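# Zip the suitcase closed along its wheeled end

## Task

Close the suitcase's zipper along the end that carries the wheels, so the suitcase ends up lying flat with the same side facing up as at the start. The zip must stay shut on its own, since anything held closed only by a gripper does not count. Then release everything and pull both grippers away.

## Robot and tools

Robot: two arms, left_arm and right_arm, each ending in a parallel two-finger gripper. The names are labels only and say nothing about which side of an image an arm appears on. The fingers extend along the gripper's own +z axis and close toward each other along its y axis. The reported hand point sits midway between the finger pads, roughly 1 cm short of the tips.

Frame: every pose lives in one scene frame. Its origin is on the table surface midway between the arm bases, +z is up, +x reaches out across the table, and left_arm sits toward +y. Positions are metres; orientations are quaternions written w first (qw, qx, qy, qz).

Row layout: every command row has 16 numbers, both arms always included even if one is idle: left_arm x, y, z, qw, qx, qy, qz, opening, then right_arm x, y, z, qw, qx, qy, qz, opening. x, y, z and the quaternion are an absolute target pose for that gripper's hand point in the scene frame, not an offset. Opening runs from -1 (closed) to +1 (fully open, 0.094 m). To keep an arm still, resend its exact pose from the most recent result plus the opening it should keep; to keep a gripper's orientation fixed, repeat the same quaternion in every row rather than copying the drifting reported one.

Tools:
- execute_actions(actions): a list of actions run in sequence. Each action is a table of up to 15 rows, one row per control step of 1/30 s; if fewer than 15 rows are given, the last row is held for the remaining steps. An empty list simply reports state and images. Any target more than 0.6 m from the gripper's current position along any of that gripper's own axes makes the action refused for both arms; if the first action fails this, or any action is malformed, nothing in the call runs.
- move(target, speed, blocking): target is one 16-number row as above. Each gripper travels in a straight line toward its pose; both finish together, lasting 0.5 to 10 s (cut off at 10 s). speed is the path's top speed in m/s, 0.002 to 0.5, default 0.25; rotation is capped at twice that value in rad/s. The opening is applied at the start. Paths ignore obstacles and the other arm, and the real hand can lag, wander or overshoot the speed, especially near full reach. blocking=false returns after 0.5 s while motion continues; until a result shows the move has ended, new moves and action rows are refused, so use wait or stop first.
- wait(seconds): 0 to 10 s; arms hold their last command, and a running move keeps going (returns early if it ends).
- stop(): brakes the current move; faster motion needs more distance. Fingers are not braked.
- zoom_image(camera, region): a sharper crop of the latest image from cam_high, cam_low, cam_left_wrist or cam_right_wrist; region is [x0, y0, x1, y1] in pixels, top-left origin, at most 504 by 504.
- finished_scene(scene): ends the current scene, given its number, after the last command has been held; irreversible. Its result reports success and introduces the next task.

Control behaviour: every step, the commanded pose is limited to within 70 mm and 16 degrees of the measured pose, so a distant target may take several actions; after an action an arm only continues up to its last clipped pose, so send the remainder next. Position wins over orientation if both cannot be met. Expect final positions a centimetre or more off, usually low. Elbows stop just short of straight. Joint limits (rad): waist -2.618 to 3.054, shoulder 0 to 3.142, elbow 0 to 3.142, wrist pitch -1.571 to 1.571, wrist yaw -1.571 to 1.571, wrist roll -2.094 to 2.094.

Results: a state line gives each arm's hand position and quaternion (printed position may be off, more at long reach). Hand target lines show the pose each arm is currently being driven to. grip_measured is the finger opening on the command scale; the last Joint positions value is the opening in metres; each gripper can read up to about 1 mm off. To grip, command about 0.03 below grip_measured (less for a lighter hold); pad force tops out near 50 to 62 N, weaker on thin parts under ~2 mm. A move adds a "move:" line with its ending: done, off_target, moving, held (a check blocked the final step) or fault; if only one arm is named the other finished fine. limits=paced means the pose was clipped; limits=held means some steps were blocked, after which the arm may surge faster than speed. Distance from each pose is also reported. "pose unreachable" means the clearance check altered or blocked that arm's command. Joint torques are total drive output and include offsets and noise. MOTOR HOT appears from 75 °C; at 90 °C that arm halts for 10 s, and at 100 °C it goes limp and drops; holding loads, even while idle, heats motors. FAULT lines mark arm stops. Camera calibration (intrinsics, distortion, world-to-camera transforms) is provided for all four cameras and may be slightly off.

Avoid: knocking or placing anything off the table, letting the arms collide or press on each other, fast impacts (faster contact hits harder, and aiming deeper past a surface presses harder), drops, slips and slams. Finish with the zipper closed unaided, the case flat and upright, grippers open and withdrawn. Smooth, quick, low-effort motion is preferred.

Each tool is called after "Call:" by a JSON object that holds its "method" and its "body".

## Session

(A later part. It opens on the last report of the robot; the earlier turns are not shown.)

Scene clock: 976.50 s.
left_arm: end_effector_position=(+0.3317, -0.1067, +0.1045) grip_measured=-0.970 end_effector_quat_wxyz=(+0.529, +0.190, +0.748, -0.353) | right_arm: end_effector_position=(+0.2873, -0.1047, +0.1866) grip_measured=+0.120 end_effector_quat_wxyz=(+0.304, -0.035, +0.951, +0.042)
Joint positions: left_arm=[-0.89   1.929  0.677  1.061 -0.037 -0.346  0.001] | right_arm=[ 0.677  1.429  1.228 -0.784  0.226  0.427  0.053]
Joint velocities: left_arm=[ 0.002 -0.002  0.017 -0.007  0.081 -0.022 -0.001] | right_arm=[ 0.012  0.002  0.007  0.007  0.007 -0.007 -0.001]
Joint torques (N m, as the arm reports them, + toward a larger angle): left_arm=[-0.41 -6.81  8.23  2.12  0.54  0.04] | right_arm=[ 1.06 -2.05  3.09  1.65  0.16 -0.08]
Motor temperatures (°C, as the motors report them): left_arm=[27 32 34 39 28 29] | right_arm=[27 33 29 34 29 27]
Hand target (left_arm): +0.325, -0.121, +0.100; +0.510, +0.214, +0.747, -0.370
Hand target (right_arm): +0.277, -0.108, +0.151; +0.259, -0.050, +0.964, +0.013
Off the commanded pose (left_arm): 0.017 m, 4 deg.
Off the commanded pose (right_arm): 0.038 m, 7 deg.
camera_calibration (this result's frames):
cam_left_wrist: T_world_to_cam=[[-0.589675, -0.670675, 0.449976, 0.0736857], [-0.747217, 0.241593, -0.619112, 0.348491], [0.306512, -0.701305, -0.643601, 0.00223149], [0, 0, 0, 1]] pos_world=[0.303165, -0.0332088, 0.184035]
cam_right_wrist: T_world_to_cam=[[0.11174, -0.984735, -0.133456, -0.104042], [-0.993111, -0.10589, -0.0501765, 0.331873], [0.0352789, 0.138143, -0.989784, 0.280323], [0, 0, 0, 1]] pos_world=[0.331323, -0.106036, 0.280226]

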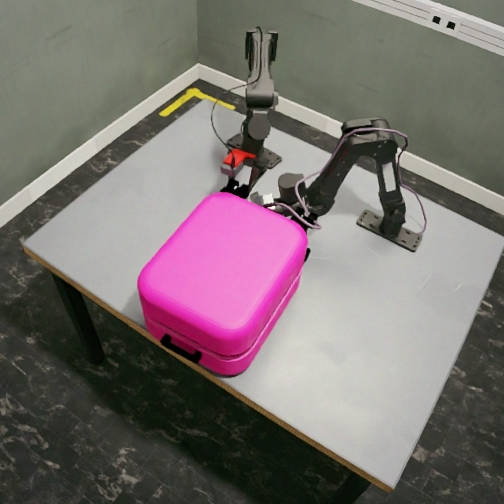

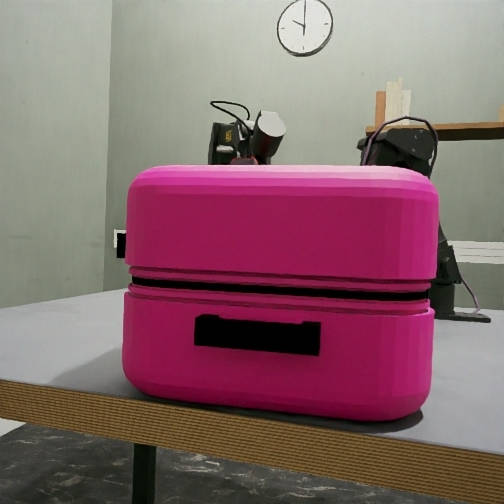

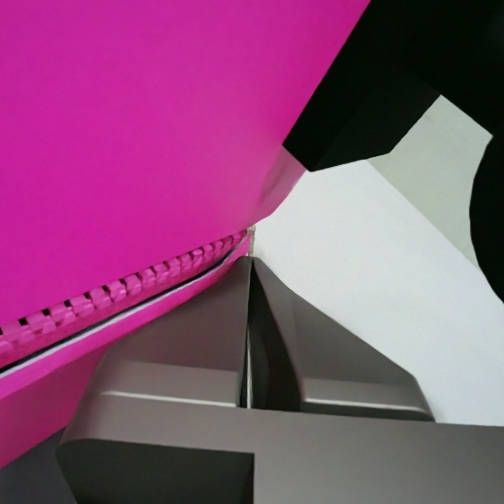

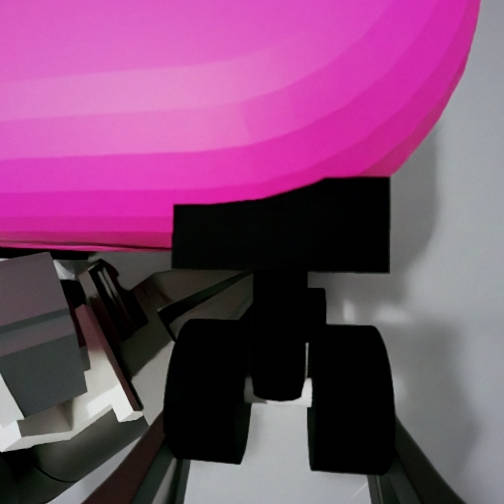

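Call:
{"method": "execute_actions", "body": {"actions": [[[0.330,-0.110,0.102,0.5091,0.2142,0.7470,-0.3699,-1,0.282,-0.106,0.165,0.2585,-0.0506,0.9646,0.0135,0.08],[0.330,-0.108,0.103,0.5091,0.2142,0.7470,-0.3699,-1,0.284,-0.106,0.172,0.2585,-0.0506,0.9646,0.0135,0.08],[0.330,-0.108,0.103,0.5091,0.2142,0.7470,-0.3699,-1,0.285,-0.106,0.178,0.2585,-0.0506,0.9646,0.0135,0.08],[0.330,-0.108,0.103,0.5091,0.2142,0.7470,-0.3699,-1,0.286,-0.106,0.182,0.2585,-0.0506,0.9646,0.0135,0.08],[0.330,-0.108,0.103,0.5091,0.2142,0.7470,-0.3699,-0.8,0.286,-0.106,0.185,0.2585,-0.0506,0.9646,0.0135,0.08]],[[0.324,-0.102,0.104,0.5091,0.2142,0.7470,-0.3699,-0.8,0.286,-0.106,0.187,0.2585,-0.0506,0.9646,0.0135,0.08],[0.318,-0.096,0.105,0.5091,0.2142,0.7470,-0.3699,-0.8,0.286,-0.106,0.187,0.2585,-0.0506,0.9646,0.0135,0.08],[0.312,-0.090,0.105,0.5091,0.2142,0.7470,-0.3699,-0.8,0.286,-0.106,0.187,0.2585,-0.0506,0.9646,0.0135,0.08],[0.306,-0.083,0.106,0.5091,0.2142,0.7470,-0.3699,-0.8,0.286,-0.106,0.187,0.2585,-0.0506,0.9646,0.0135,0.08],[0.300,-0.076,0.106,0.5091,0.2142,0.7470,-0.3699,-0.8,0.286,-0.106,0.187,0.2585,-0.0506,0.9646,0.0135,0.08],[0.294,-0.069,0.107,0.5091,0.2142,0.7470,-0.3699,-0.8,0.286,-0.106,0.187,0.2585,-0.0506,0.9646,0.0135,0.08],[0.290,-0.062,0.107,0.5091,0.2142,0.7470,-0.3699,-0.8,0.286,-0.106,0.187,0.2585,-0.0506,0.9646,0.0135,0.08]]]}}

Scene clock: 992.67 s.
left_arm: end_effector_position=(+0.2887, -0.0655, +0.0982) grip_measured=-0.801 end_effector_quat_wxyz=(+0.499, +0.212, +0.756, -0.366) | right_arm: end_effector_position=(+0.2868, -0.1021, +0.1875) grip_measured=+0.120 end_effector_quat_wxyz=(+0.264, -0.035, +0.963, +0.036)
Joint positions: left_arm=[-0.868  1.759  0.444  1.079  0.053 -0.346  0.009] | right_arm=[ 0.669  1.496  1.335 -0.903  0.196  0.436  0.053]
Joint velocities: left_arm=[-0.017 -0.012 -0.012  0.051  0.022 -0.007  0.   ] | right_arm=[-0.017 -0.017 -0.007  0.051 -0.066 -0.022 -0.   ]
Joint torques (N m, as the arm reports them, + toward a larger angle): left_arm=[ 0.81 -7.74  4.03  2.54  0.14  0.09] | right_arm=[ 0.56 -5.75  7.93  1.35  0.36 -0.31]
Motor temperatures (°C, as the motors report them): left_arm=[27 32 34 39 28 29] | right_arm=[27 33 30 34 29 27]
Hand target (left_arm): +0.290, -0.062, +0.107; +0.509, +0.214, +0.747, -0.370
Hand target (right_arm): +0.286, -0.106, +0.187; +0.259, -0.051, +0.964, +0.014
Off the commanded pose (left_arm): 0.010 m, 2 deg.
Off the commanded pose (right_arm): 0.004 m, 3 deg.
camera_calibration (this result's frames):
cam_left_wrist: T_world_to_cam=[[-0.613466, -0.640315, 0.462229, 0.0864556], [-0.754998, 0.303885, -0.581061, 0.305031], [0.231597, -0.705443, -0.66986, 0.0641439], [0, 0, 0, 1]] pos_world=[0.26848, 0.00791435, 0.180246]
cam_right_wrist: T_world_to_cam=[[0.101364, -0.986663, -0.127365, -0.0996548], [-0.993803, -0.106293, 0.0325038, 0.316303], [-0.0456082, 0.123281, -0.991323, 0.302862], [0, 0, 0, 1]] pos_world=[0.338257, -0.102042, 0.27726]

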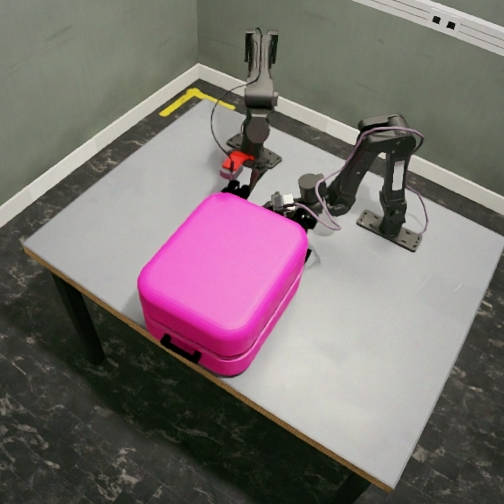

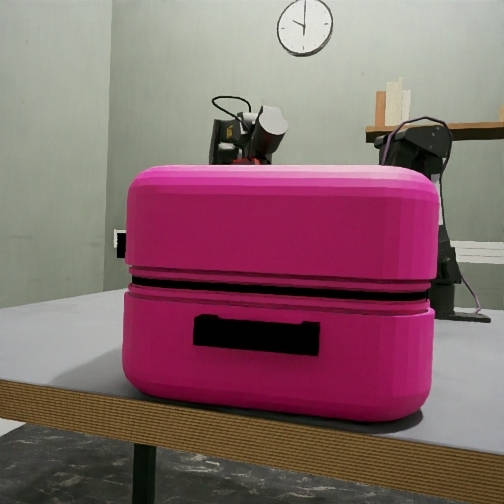

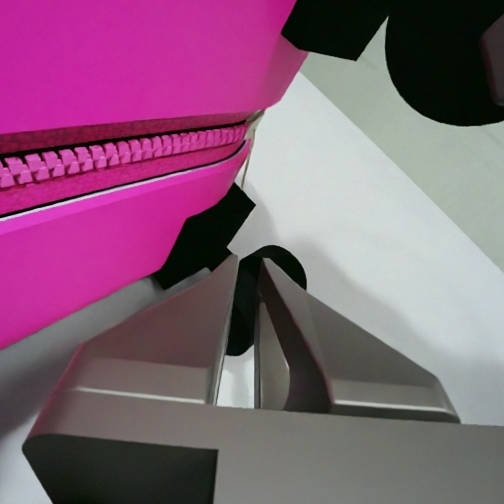

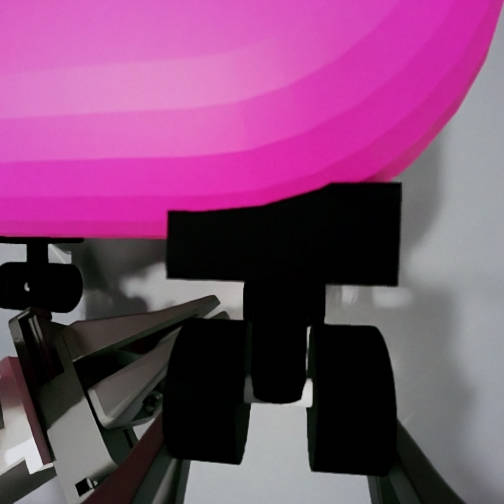

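Call:
{"method": "execute_actions", "body": {"actions": [[[0.283,-0.052,0.109,0.5091,0.2142,0.7470,-0.3699,-0.8,0.286,-0.104,0.188,0.2585,-0.0506,0.9646,0.0135,0.5],[0.276,-0.042,0.111,0.515,0.21,0.765,-0.32,-0.8,0.286,-0.104,0.188,0.2585,-0.0506,0.9646,0.0135,0.5],[0.270,-0.032,0.113,0.52,0.205,0.78,-0.27,-0.8,0.286,-0.104,0.188,0.2585,-0.0506,0.9646,0.0135,0.5],[0.264,-0.022,0.115,0.522,0.20,0.795,-0.22,-0.8,0.286,-0.104,0.188,0.2585,-0.0506,0.9646,0.0135,0.5]]]}}

Call:
{"method": "move", "body": {"target": [0.235,0.01,0.16,0.4226,0.05,0.90,-0.03,0.55,0.25,-0.12,0.27,0.2585,-0.0506,0.9646,0.0135,0.5], "speed": 0.2}}

Scene clock: 1001.70 s.
left_arm: end_effector_position=(+0.2605, -0.0256, +0.1206) grip_measured=-0.801 end_effector_quat_wxyz=(+0.533, +0.202, +0.781, -0.254) | right_arm: end_effector_position=(+0.2874, -0.1040, +0.1863) grip_measured=+0.498 end_effector_quat_wxyz=(+0.263, -0.044, +0.964, +0.023)
Joint positions: left_arm=[-1.01   1.4    0.353  0.726 -0.282 -0.283  0.009] | right_arm=[ 0.673  1.506  1.343 -0.915  0.215  0.419  0.07 ]
Joint velocities: left_arm=[ 0.002  0.012  0.09  -0.593 -0.271 -0.051 -0.   ] | right_arm=[-0.032 -0.007 -0.007 -0.007  0.037 -0.066 -0.001]
Joint torques (N m, as the arm reports them, + toward a larger angle): left_arm=[-0.83 -4.69  8.43  2.24 -0.15  0.02] | right_arm=[ 0.77 -6.28  7.94  1.4   0.21 -0.06]
Motor temperatures (°C, as the motors report them): left_arm=[27 32 33 40 27 29] | right_arm=[27 33 31 34 29 27]
Hand target (left_arm): +0.263, -0.022, +0.116; +0.526, +0.201, +0.795, -0.224
Hand target (right_arm): +0.286, -0.104, +0.188; +0.259, -0.051, +0.964, +0.014
Off the commanded pose (left_arm): 0.008 m, 4 deg.
Off the commanded pose (right_arm): 0.002 m, 1 deg.
camera_calibration (this result's frames):
cam_left_wrist: T_world_to_cam=[[-0.521174, -0.796993, 0.305254, 0.0752193], [-0.763476, 0.275538, -0.584109, 0.286502], [0.381422, -0.537476, -0.752088, 0.0891102], [0, 0, 0, 1]] pos_world=[0.223951, 0.0289018, 0.211406]
cam_right_wrist: T_world_to_cam=[[0.11051, -0.989061, -0.0977075, -0.110138], [-0.992716, -0.114593, 0.0371947, 0.314679], [-0.0479844, 0.0928854, -0.99452, 0.300046], [0, 0, 0, 1]] pos_world=[0.338956, -0.100744, 0.275936]

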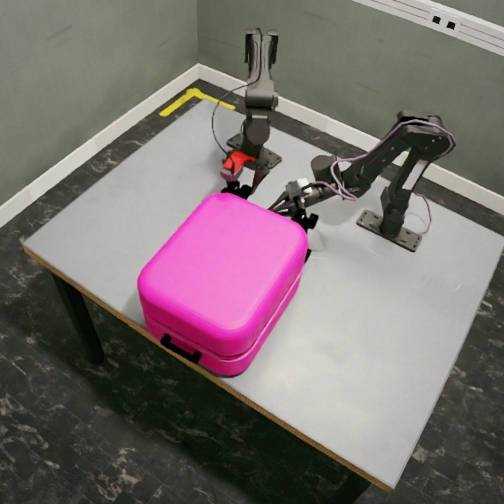

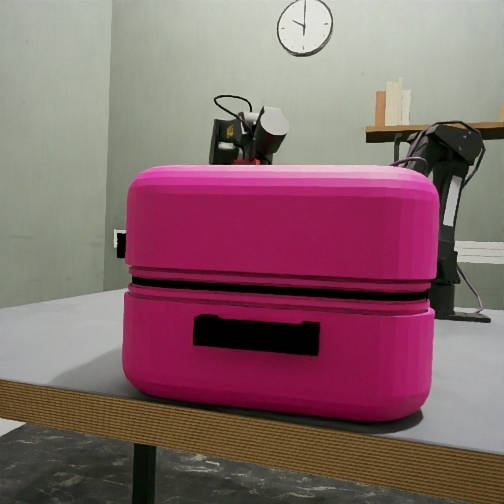

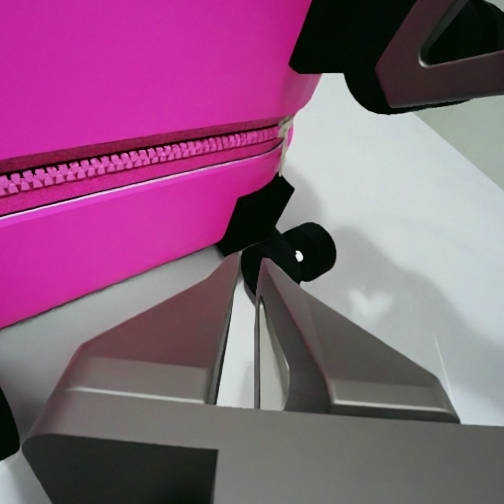

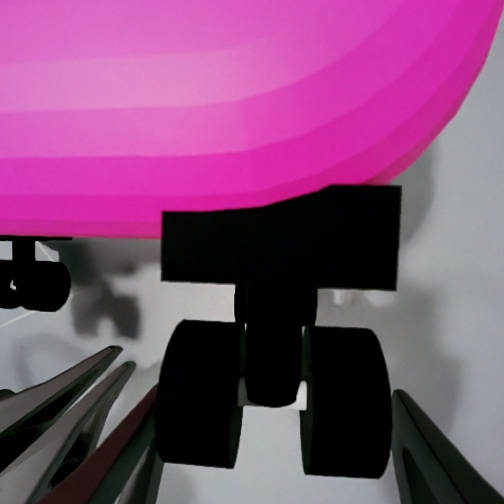

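Scene clock: 1004.00 s.
left_arm: end_effector_position=(+0.2344, +0.0110, +0.1537) grip_measured=+0.549 end_effector_quat_wxyz=(+0.415, +0.049, +0.908, -0.039) | right_arm: end_effector_position=(+0.2549, -0.1175, +0.2605) grip_measured=+0.498 end_effector_quat_wxyz=(+0.252, -0.052, +0.966, +0.015)
Joint positions: left_arm=[-1.226  1.371  0.947 -0.631 -0.724 -0.903  0.073] | right_arm=[ 0.696  1.469  1.627 -1.266  0.226  0.427  0.07 ]
Joint velocities: left_arm=[-0.017 -0.017  0.002 -0.051  0.007 -0.037 -0.001] | right_arm=[ 0.002  0.002  0.002 -0.051  0.037 -0.051  0.   ]
Joint torques (N m, as the arm reports them, + toward a larger angle): left_arm=[-0.81 -3.88  9.25  1.28 -0.51 -0.1 ] | right_arm=[ 0.82 -7.57  7.34  1.34  0.22  0.1 ]
Motor temperatures (°C, as the motors report them): left_arm=[27 32 33 39 27 29] | right_arm=[27 34 31 34 29 27]
Hand target (left_arm): +0.235, +0.010, +0.158; +0.421, +0.048, +0.905, -0.031
Hand target (right_arm): +0.250, -0.120, +0.270; +0.258, -0.050, +0.965, +0.014
Off the commanded pose (left_arm): 0.006 m, 1 deg.
Off the commanded pose (right_arm): 0.011 m, 1 deg.
move: off_target (right_arm)
camera_calibration (this result's frames):
cam_left_wrist: T_world_to_cam=[[-0.0174999, -0.991972, 0.12524, -0.0075255], [-0.964503, -0.0162614, -0.26357, 0.276857], [0.263491, -0.125407, -0.956476, 0.198116], [0, 0, 0, 1]] pos_world=[0.214696, 0.0218821, 0.263407]
cam_right_wrist: T_world_to_cam=[[0.119894, -0.989607, -0.0793994, -0.119917], [-0.990289, -0.124878, 0.0610972, 0.270027], [-0.0703775, 0.0713032, -0.994969, 0.376811], [0, 0, 0, 1]] pos_world=[0.308301, -0.111818, 0.348896]

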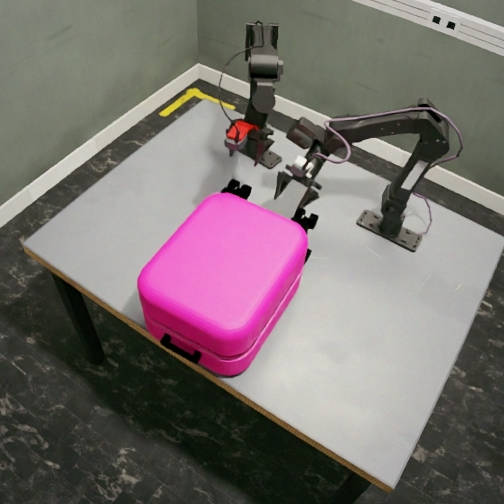

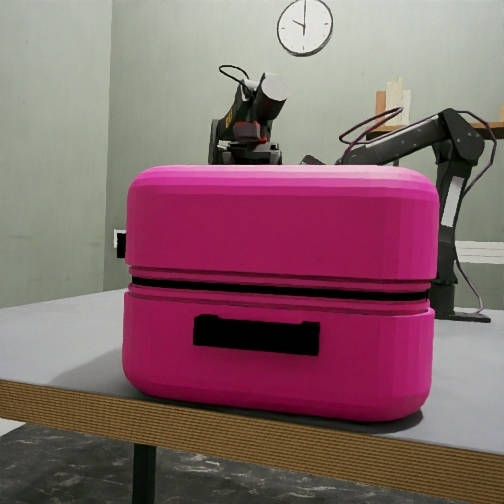

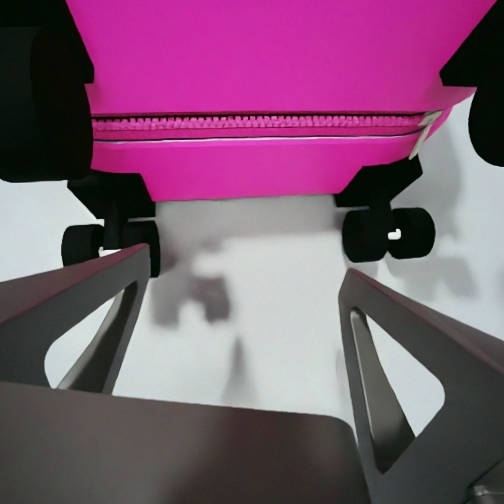

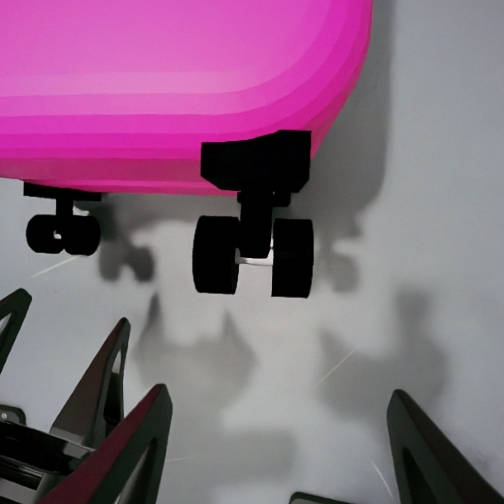

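Call:
{"method": "move", "body": {"target": [0.225,0.04,0.25,0.30,0.0,0.954,0.0,0.55,0.26,-0.21,0.25,0.40,-0.10,0.88,0.23,-0.5], "speed": 0.2}}

Call:
{"method": "move", "body": {"target": [0.245,0.10,0.255,0.2586,-0.0337,0.9653,0.009,0.55,0.295,-0.165,0.112,0.4924,-0.0667,0.7630,0.4132,-0.5], "speed": 0.2}}

Scene clock: 1032.83 s.
left_arm: end_effector_position=(+0.2223, +0.0377, +0.2478) grip_measured=+0.549 end_effector_quat_wxyz=(+0.303, +0.007, +0.953, -0.006) | right_arm: end_effector_position=(+0.2608, -0.2143, +0.2509) grip_measured=-0.498 end_effector_quat_wxyz=(+0.391, -0.099, +0.887, +0.225)
Joint positions: left_arm=[-1.141  1.448  1.529 -1.339 -0.539 -1.024  0.073] | right_arm=[-0.046  1.089  1.068 -0.787 -0.608 -0.128  0.024]
Joint velocities: left_arm=[-0.007 -0.012 -0.012 -0.051 -0.051 -0.051 -0.   ] | right_arm=[ 0.012  0.002  0.007 -0.022  0.007 -0.051 -0.001]
Joint torques (N m, as the arm reports them, + toward a larger angle): left_arm=[ 0.77 -4.06  8.6   1.01 -0.23 -0.07] | right_arm=[-0.83 -3.91  5.6   2.19 -0.34 -0.09]
Motor temperatures (°C, as the motors report them): left_arm=[27 31 35 36 27 29] | right_arm=[27 35 31 33 29 27]
Hand target (left_arm): +0.224, +0.041, +0.250; +0.300, -0.001, +0.954, -0.001
Hand target (right_arm): +0.260, -0.214, +0.252; +0.398, -0.105, +0.883, +0.227
Off the commanded pose (left_arm): 0.004 m, 1 deg.
Off the commanded pose (right_arm): 0.005 m, 1 deg.
move: done
camera_calibration (this result's frames):
cam_left_wrist: T_world_to_cam=[[0.106258, -0.991413, 0.0762191, -0.00844642], [-0.993725, -0.108572, -0.0268794, 0.241781], [0.0349239, -0.0728847, -0.996729, 0.353467], [0, 0, 0, 1]] pos_world=[0.228817, 0.043639, 0.359453]
cam_right_wrist: T_world_to_cam=[[0.381273, -0.841319, -0.383163, -0.177366], [-0.911854, -0.274028, -0.305667, 0.304045], [0.152166, 0.465931, -0.871639, 0.370172], [0, 0, 0, 1]] pos_world=[0.288542, -0.23838, 0.347633]

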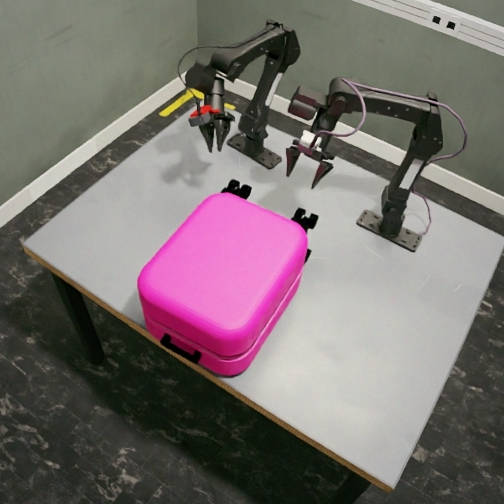

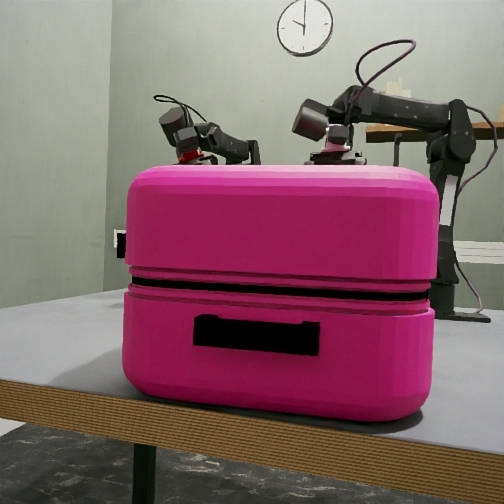

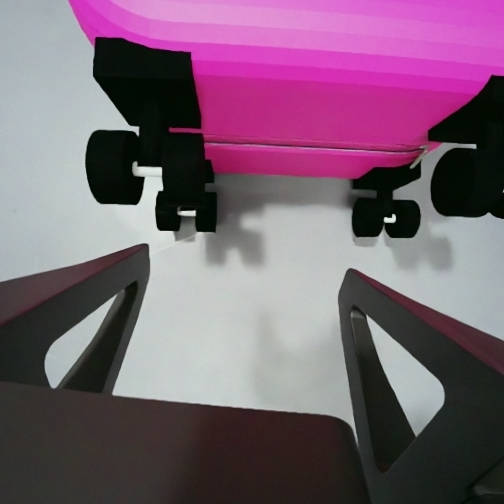

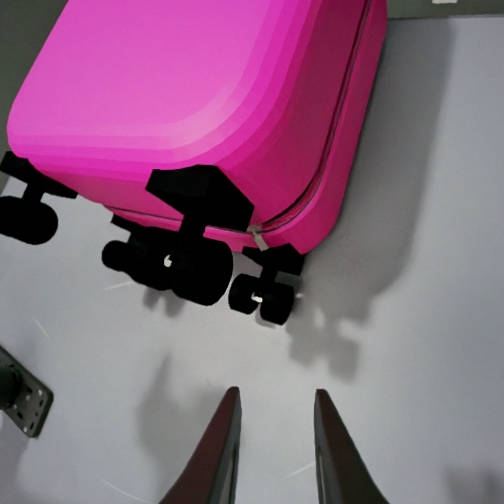

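Scene clock: 1035.10 s.
left_arm: end_effector_position=(+0.2481, +0.0919, +0.2497) grip_measured=+0.549 end_effector_quat_wxyz=(+0.259, -0.033, +0.965, +0.008) | right_arm: end_effector_position=(+0.2994, -0.1687, +0.1166) grip_measured=-0.498 end_effector_quat_wxyz=(+0.499, -0.069, +0.761, +0.410)
Joint positions: left_arm=[-0.9    1.397  1.529 -1.378 -0.42  -0.883  0.073] | right_arm=[ 0.007  1.592  0.308  1.023 -0.864  0.397  0.024]
Joint velocities: left_arm=[ 0.007 -0.007 -0.002 -0.007 -0.051 -0.022  0.   ] | right_arm=[-0.002 -0.027 -0.007  0.007 -0.022 -0.037 -0.   ]
Joint torques (N m, as the arm reports them, + toward a larger angle): left_arm=[ 0.73 -5.91  6.92  1.03 -0.17  0.05] | right_arm=[ 0.8  -4.49  3.1   2.49 -0.16  0.05]
Motor temperatures (°C, as the motors report them): left_arm=[27 31 35 36 27 29] | right_arm=[27 34 31 34 29 27]
Hand target (left_arm): +0.245, +0.100, +0.255; +0.260, -0.034, +0.965, +0.009
Hand target (right_arm): +0.295, -0.165, +0.111; +0.489, -0.069, +0.764, +0.415
Off the commanded pose (left_arm): 0.010 m, 0 deg.
Off the commanded pose (right_arm): 0.007 m, 1 deg.
move: done
camera_calibration (this result's frames):
cam_left_wrist: T_world_to_cam=[[0.196021, -0.978827, 0.0589301, 0.0233122], [-0.979362, -0.192401, 0.0619106, 0.255286], [-0.0492616, -0.0698497, -0.99634, 0.378906], [0, 0, 0, 1]] pos_world=[0.264113, 0.0984022, 0.36034]
cam_right_wrist: T_world_to_cam=[[0.55072, -0.594129, -0.586275, -0.190471], [-0.785467, -0.131246, -0.604828, 0.331768], [0.282399, 0.79359, -0.538948, 0.203427], [0, 0, 0, 1]] pos_world=[0.308042, -0.231059, 0.198631]

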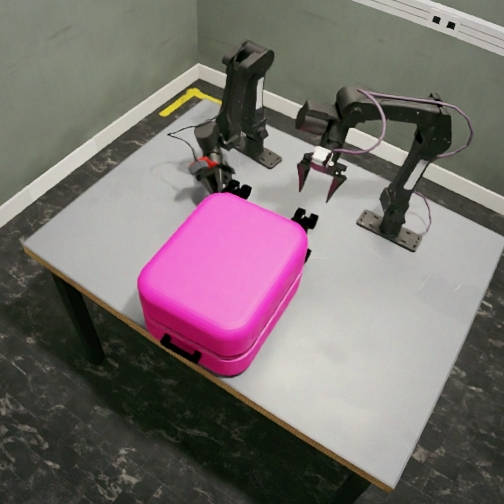

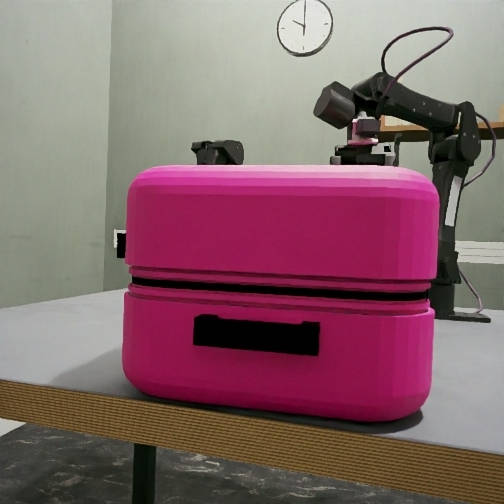

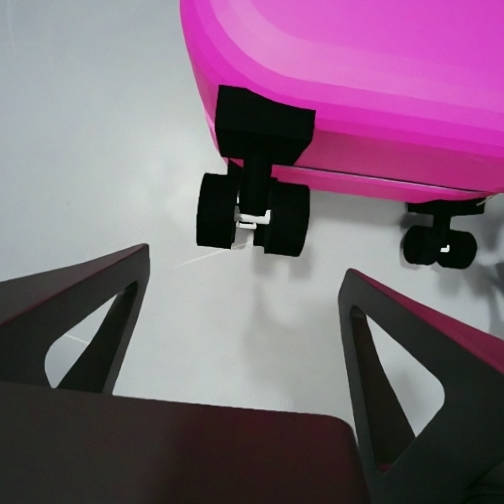

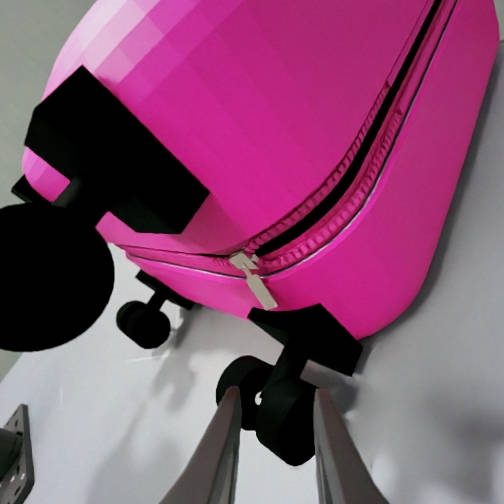

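Call:
{"method": "move", "body": {"target": [0.274,0.097,0.193,0.2586,-0.0337,0.9653,0.009,0.55,0.321,-0.128,0.100,0.4924,-0.0667,0.7630,0.4132,-0.5], "speed": 0.08}}

Scene clock: 1051.33 s.
left_arm: end_effector_position=(+0.2726, +0.0947, +0.1929) grip_measured=+0.549 end_effector_quat_wxyz=(+0.255, -0.033, +0.966, +0.012) | right_arm: end_effector_position=(+0.3156, -0.1294, +0.0968) grip_measured=-0.498 end_effector_quat_wxyz=(+0.487, -0.063, +0.766, +0.414)
Joint positions: left_arm=[-0.815  1.397  1.297 -1.124 -0.391 -0.797  0.073] | right_arm=[ 0.176  1.76   0.355  1.163 -0.705  0.463  0.024]
Joint velocities: left_arm=[-0.012  0.007  0.002 -0.037  0.007 -0.007 -0.   ] | right_arm=[ 0.007 -0.012  0.007 -0.007 -0.11   0.007  0.001]
Joint torques (N m, as the arm reports them, + toward a larger angle): left_arm=[ 0.77 -5.66  6.    1.41 -0.15  0.04] | right_arm=[ 0.7  -5.57  5.19  2.59 -0.04  0.06]
Motor temperatures (°C, as the motors report them): left_arm=[27 32 34 35 27 29] | right_arm=[27 34 30 35 29 27]
Hand target (left_arm): +0.274, +0.097, +0.193; +0.259, -0.034, +0.965, +0.009
Hand target (right_arm): +0.321, -0.127, +0.100; +0.492, -0.066, +0.763, +0.415
Off the commanded pose (left_arm): 0.003 m, 1 deg.
Off the commanded pose (right_arm): 0.006 m, 1 deg.
move: done
camera_calibration (this result's frames):
cam_left_wrist: T_world_to_cam=[[0.19716, -0.979137, 0.04918, 0.0261685], [-0.97864, -0.193584, 0.0691997, 0.281846], [-0.0582355, -0.061773, -0.99639, 0.325405], [0, 0, 0, 1]] pos_world=[0.289617, 0.100285, 0.30344]
cam_right_wrist: T_world_to_cam=[[0.536548, -0.587812, -0.60547, -0.180537], [-0.801617, -0.130837, -0.583345, 0.34079], [0.263679, 0.798348, -0.5414, 0.163759], [0, 0, 0, 1]] pos_world=[0.32687, -0.19227, 0.178148]

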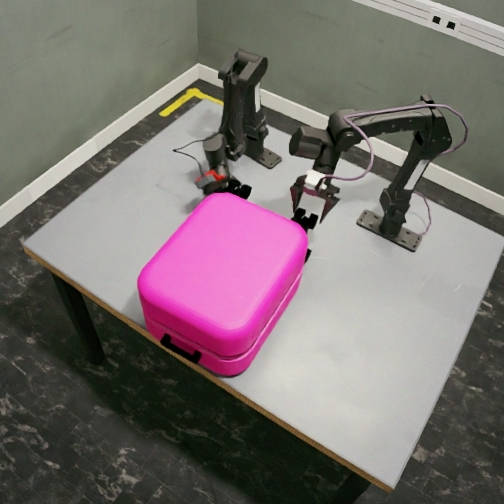

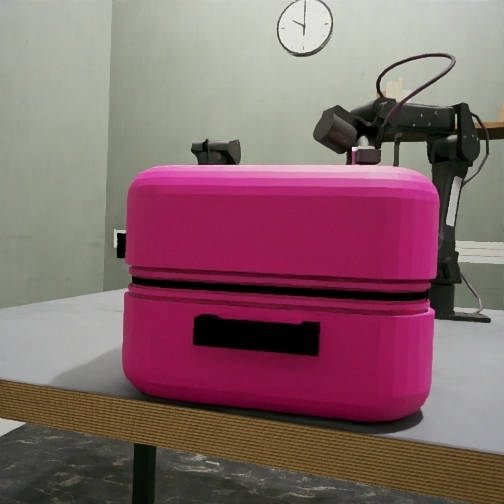

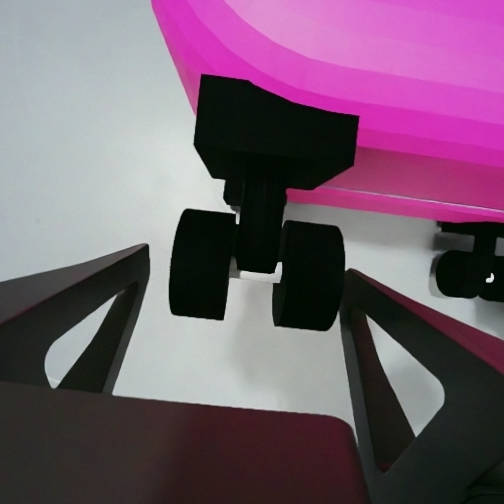

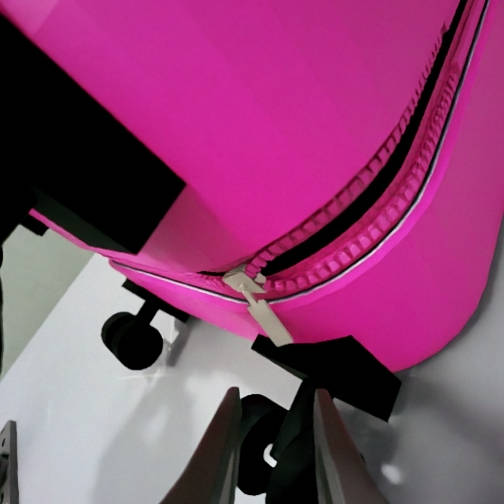

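Call:
{"method": "move", "body": {"target": [0.275,0.092,0.188,0.2586,-0.0337,0.9653,0.009,0.55,0.339,-0.111,0.102,0.4924,-0.0667,0.7630,0.4132,-0.5], "speed": 0.04}}

Call:
{"method": "zoom_image", "body": {"camera": "cam_right_wrist", "region": [160, 260, 400, 500]}}

Scene clock: 1066.90 s.
left_arm: end_effector_position=(+0.2752, +0.0919, +0.1943) grip_measured=+0.549 end_effector_quat_wxyz=(+0.261, -0.034, +0.965, +0.006) | right_arm: end_effector_position=(+0.3340, -0.1133, +0.1055) grip_measured=-0.498 end_effector_quat_wxyz=(+0.498, -0.071, +0.758, +0.415)
Joint positions: left_arm=[-0.815  1.397  1.297 -1.107 -0.39  -0.796  0.073] | right_arm=[ 0.232  1.798  0.433  1.163 -0.656  0.476  0.024]
Joint velocities: left_arm=[-0.002  0.002  0.002 -0.007 -0.007 -0.007 -0.001] | right_arm=[ 0.007 -0.002 -0.002  0.022 -0.022 -0.007 -0.001]
Joint torques (N m, as the arm reports them, + toward a larger angle): left_arm=[-0.32 -4.55  5.32  1.48 -0.19 -0.02] | right_arm=[ 0.94 -6.09  5.58  2.31  0.05  0.05]
Motor temperatures (°C, as the motors report them): left_arm=[27 31 34 35 27 29] | right_arm=[27 34 30 37 29 27]
Hand target (left_arm): +0.275, +0.092, +0.188; +0.258, -0.034, +0.965, +0.009
Hand target (right_arm): +0.339, -0.111, +0.102; +0.492, -0.066, +0.763, +0.414
Off the commanded pose (left_arm): 0.006 m, 0 deg.
Off the commanded pose (right_arm): 0.007 m, 1 deg.
move: done
camera_calibration (this result's frames):
cam_left_wrist: T_world_to_cam=[[0.195724, -0.978608, 0.0633907, 0.0204679], [-0.979549, -0.19202, 0.0600993, 0.285637], [-0.0466414, -0.0738572, -0.996178, 0.324639], [0, 0, 0, 1]] pos_world=[0.290931, 0.0988548, 0.304934]
cam_right_wrist: T_world_to_cam=[[0.557884, -0.584127, -0.589543, -0.184002], [-0.782474, -0.133469, -0.608211, 0.35862], [0.276587, 0.800613, -0.531524, 0.14572], [0, 0, 0, 1]] pos_world=[0.342958, -0.176281, 0.187093]

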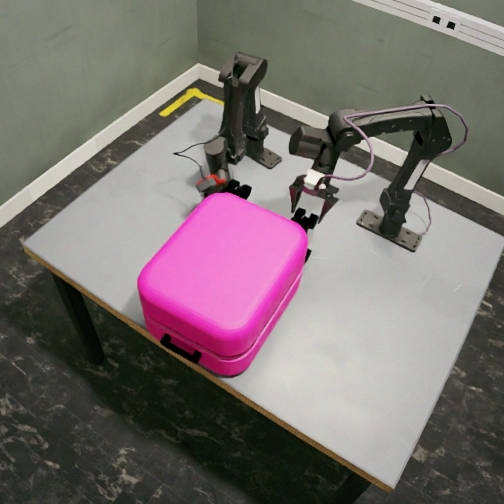

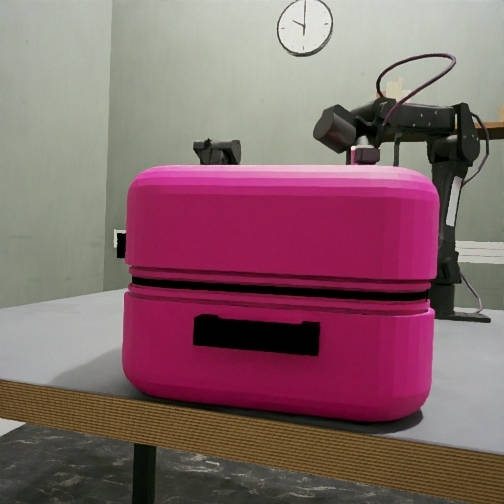

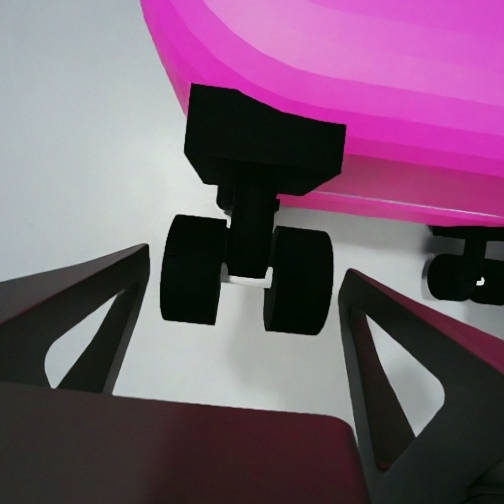

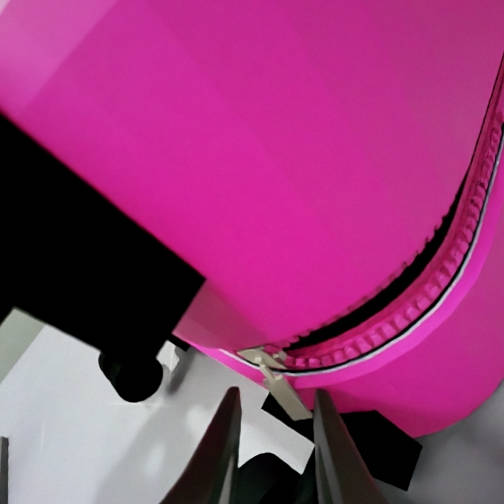

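Region (160, 260, 400, 500) of cam_right_wrist's 504x504 image, scaled by 2.100, with more detail than that image has.

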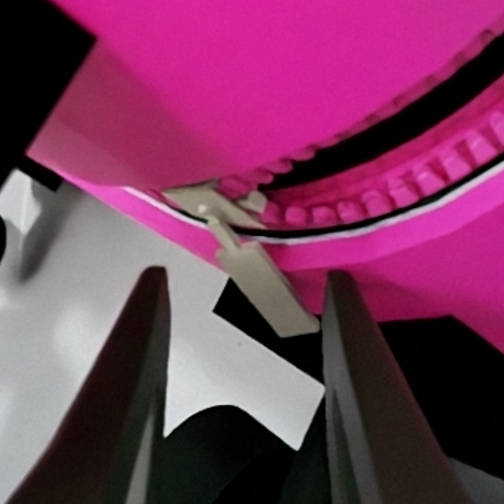

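Call:
{"method": "execute_actions", "body": {"actions": [[[0.275,0.092,0.184,0.2586,-0.0337,0.9653,0.009,0.55,0.340,-0.110,0.098,0.4924,-0.0667,0.7630,0.4132,-0.5],[0.275,0.092,0.181,0.2586,-0.0337,0.9653,0.009,0.55,0.341,-0.109,0.096,0.4924,-0.0667,0.7630,0.4132,-0.5],[0.275,0.092,0.180,0.2586,-0.0337,0.9653,0.009,0.55,0.343,-0.107,0.094,0.4924,-0.0667,0.7630,0.4132,-0.5]],[[0.275,0.092,0.180,0.2586,-0.0337,0.9653,0.009,0.3,0.343,-0.107,0.094,0.4924,-0.0667,0.7630,0.4132,-0.5]]]}}

Call:
{"method": "zoom_image", "body": {"camera": "cam_right_wrist", "region": [160, 260, 400, 500]}}

Scene clock: 1078.10 s.
left_arm: end_effector_position=(+0.2742, +0.0929, +0.1820) grip_measured=+0.301 end_effector_quat_wxyz=(+0.257, -0.033, +0.966, +0.010) | right_arm: end_effector_position=(+0.3357, -0.1113, +0.0955) grip_measured=-0.499 end_effector_quat_wxyz=(+0.493, -0.069, +0.761, +0.415)
Joint positions: left_arm=[-0.815  1.397  1.252 -1.074 -0.39  -0.796  0.061] | right_arm=[ 0.238  1.847  0.438  1.196 -0.65   0.478  0.024]
Joint velocities: left_arm=[-0.002  0.002 -0.012  0.022 -0.022  0.007 -0.   ] | right_arm=[-0.012 -0.037 -0.012 -0.022 -0.022  0.066  0.001]
Joint torques (N m, as the arm reports them, + toward a larger angle): left_arm=[-0.08 -4.75  6.18  1.47 -0.18  0.01] | right_arm=[ 1.47 -5.99  6.    2.39  0.11  0.06]
Motor temperatures (°C, as the motors report them): left_arm=[27 31 33 35 27 29] | right_arm=[27 34 31 37 29 27]
Hand target (left_arm): +0.275, +0.092, +0.180; +0.259, -0.034, +0.965, +0.009
Hand target (right_arm): +0.343, -0.107, +0.094; +0.492, -0.067, +0.763, +0.413
Off the commanded pose (left_arm): 0.002 m, 0 deg.
Off the commanded pose (right_arm): 0.009 m, 0 deg.
camera_calibration (this result's frames):
cam_left_wrist: T_world_to_cam=[[0.196221, -0.979118, 0.0531595, 0.0241536], [-0.979009, -0.192574, 0.0667556, 0.284328], [-0.0551245, -0.0651424, -0.996352, 0.313983], [0, 0, 0, 1]] pos_world=[0.290928, 0.0988572, 0.292573]
cam_right_wrist: T_world_to_cam=[[0.551041, -0.58439, -0.595686, -0.186915], [-0.789677, -0.134427, -0.598615, 0.355532], [0.269748, 0.800261, -0.535554, 0.140907], [0, 0, 0, 1]] pos_world=[0.345744, -0.1742, 0.176947]

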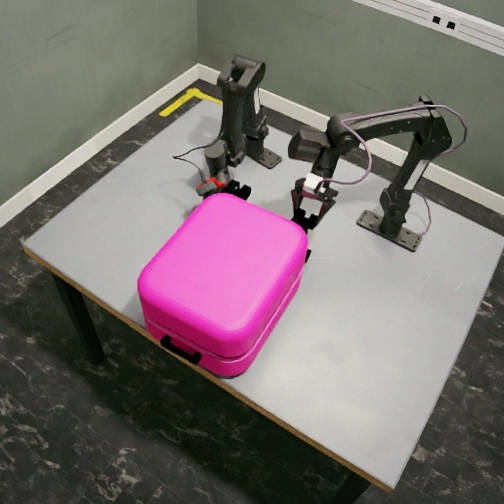

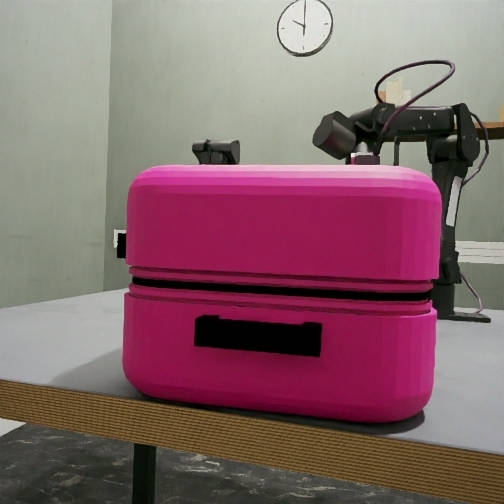

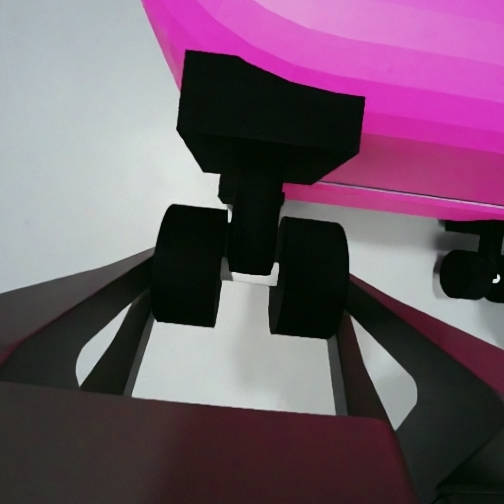

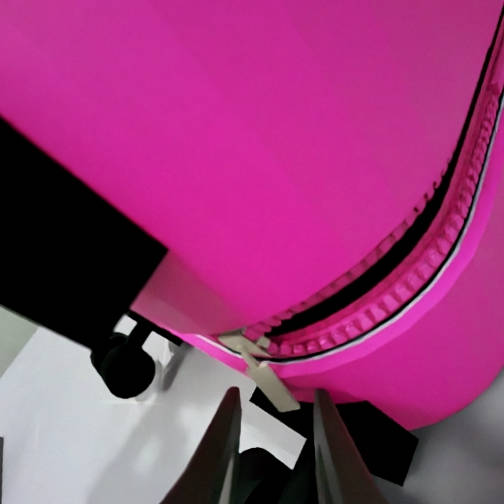

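Region (160, 260, 400, 500) of cam_right_wrist's 504x504 image, scaled by 2.100, with more detail than that image has.

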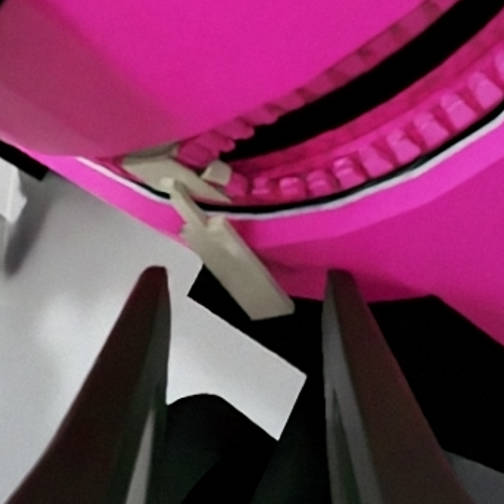

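Call:
{"method": "execute_actions", "body": {"actions": [[[0.275,0.092,0.180,0.2586,-0.0337,0.9653,0.009,0.07,0.343,-0.107,0.095,0.4924,-0.0667,0.7630,0.4132,-0.5]],[[0.275,0.092,0.175,0.2586,-0.0337,0.9653,0.009,0.07,0.343,-0.105,0.096,0.4924,-0.0667,0.7630,0.4132,-0.7]],[[0.275,0.092,0.170,0.2586,-0.0337,0.9653,0.009,0.07,0.345,-0.102,0.096,0.4924,-0.0667,0.7630,0.4132,-0.72]]]}}

Call:
{"method": "zoom_image", "body": {"camera": "cam_right_wrist", "region": [160, 260, 400, 500]}}

Scene clock: 1091.07 s.
left_arm: end_effector_position=(+0.2764, +0.0936, +0.1812) grip_measured=+0.145 end_effector_quat_wxyz=(+0.265, -0.035, +0.963, +0.010) | right_arm: end_effector_position=(+0.3400, -0.1115, +0.0941) grip_measured=-0.718 end_effector_quat_wxyz=(+0.495, -0.058, +0.765, +0.407)
Joint positions: left_arm=[-0.815  1.389  1.235 -1.05  -0.403 -0.797  0.054] | right_arm=[ 0.25   1.847  0.446  1.182 -0.611  0.485  0.013]
Joint velocities: left_arm=[-0.007  0.002 -0.002 -0.022 -0.007 -0.081  0.   ] | right_arm=[ 0.017 -0.002 -0.007 -0.037 -0.051  0.007  0.   ]
Joint torques (N m, as the arm reports them, + toward a larger angle): left_arm=[-0.12 -4.46  4.18  1.62 -0.12 -0.03] | right_arm=[ 1.97 -6.4   6.36  2.41 -0.09  0.04]
Motor temperatures (°C, as the motors report them): left_arm=[27 31 33 35 27 29] | right_arm=[27 34 31 37 29 27]
Hand target (left_arm): +0.275, +0.092, +0.170; +0.259, -0.034, +0.965, +0.009
Hand target (right_arm): +0.345, -0.102, +0.096; +0.493, -0.066, +0.763, +0.413
Off the commanded pose (left_arm): 0.011 m, 1 deg.
Off the commanded pose (right_arm): 0.011 m, 1 deg.
camera_calibration (this result's frames):
cam_left_wrist: T_world_to_cam=[[0.200168, -0.977982, 0.0590185, 0.0221911], [-0.97908, -0.19742, 0.0492646, 0.290316], [-0.0365285, -0.0676451, -0.997041, 0.308593], [0, 0, 0, 1]] pos_world=[0.291073, 0.0998914, 0.292067]
cam_right_wrist: T_world_to_cam=[[0.529248, -0.601896, -0.598012, -0.184547], [-0.79867, -0.115502, -0.590581, 0.362464], [0.286396, 0.790178, -0.541845, 0.132954], [0, 0, 0, 1]] pos_world=[0.349082, -0.17427, 0.175743]

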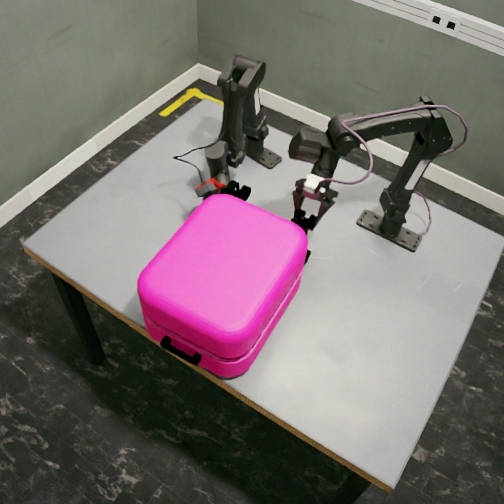

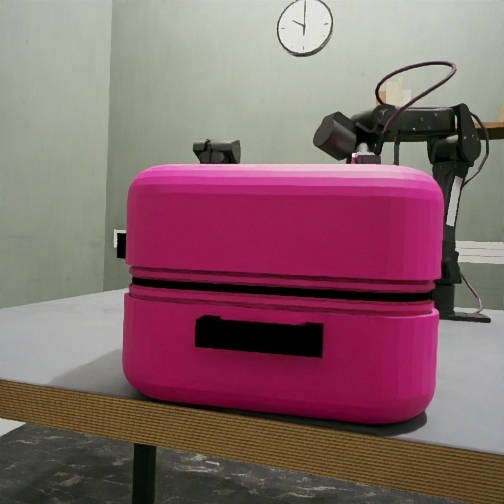

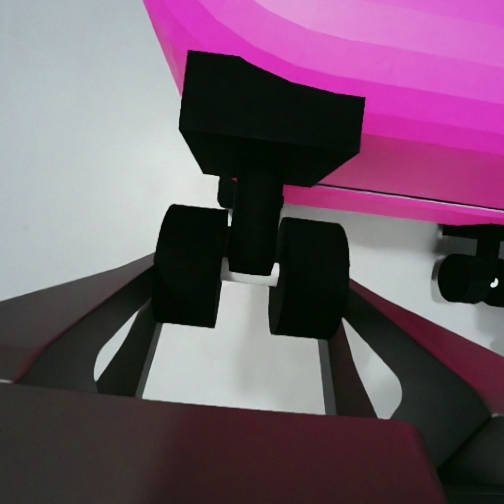

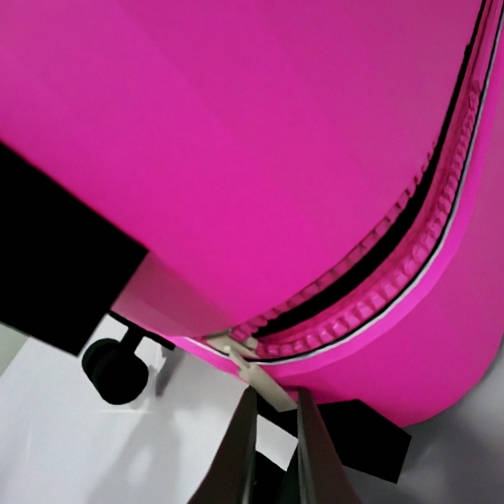

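Region (160, 260, 400, 500) of cam_right_wrist's 504x504 image, scaled by 2.100, with more detail than that image has.

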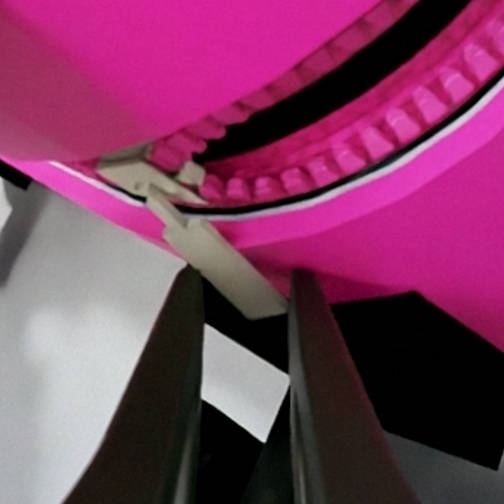

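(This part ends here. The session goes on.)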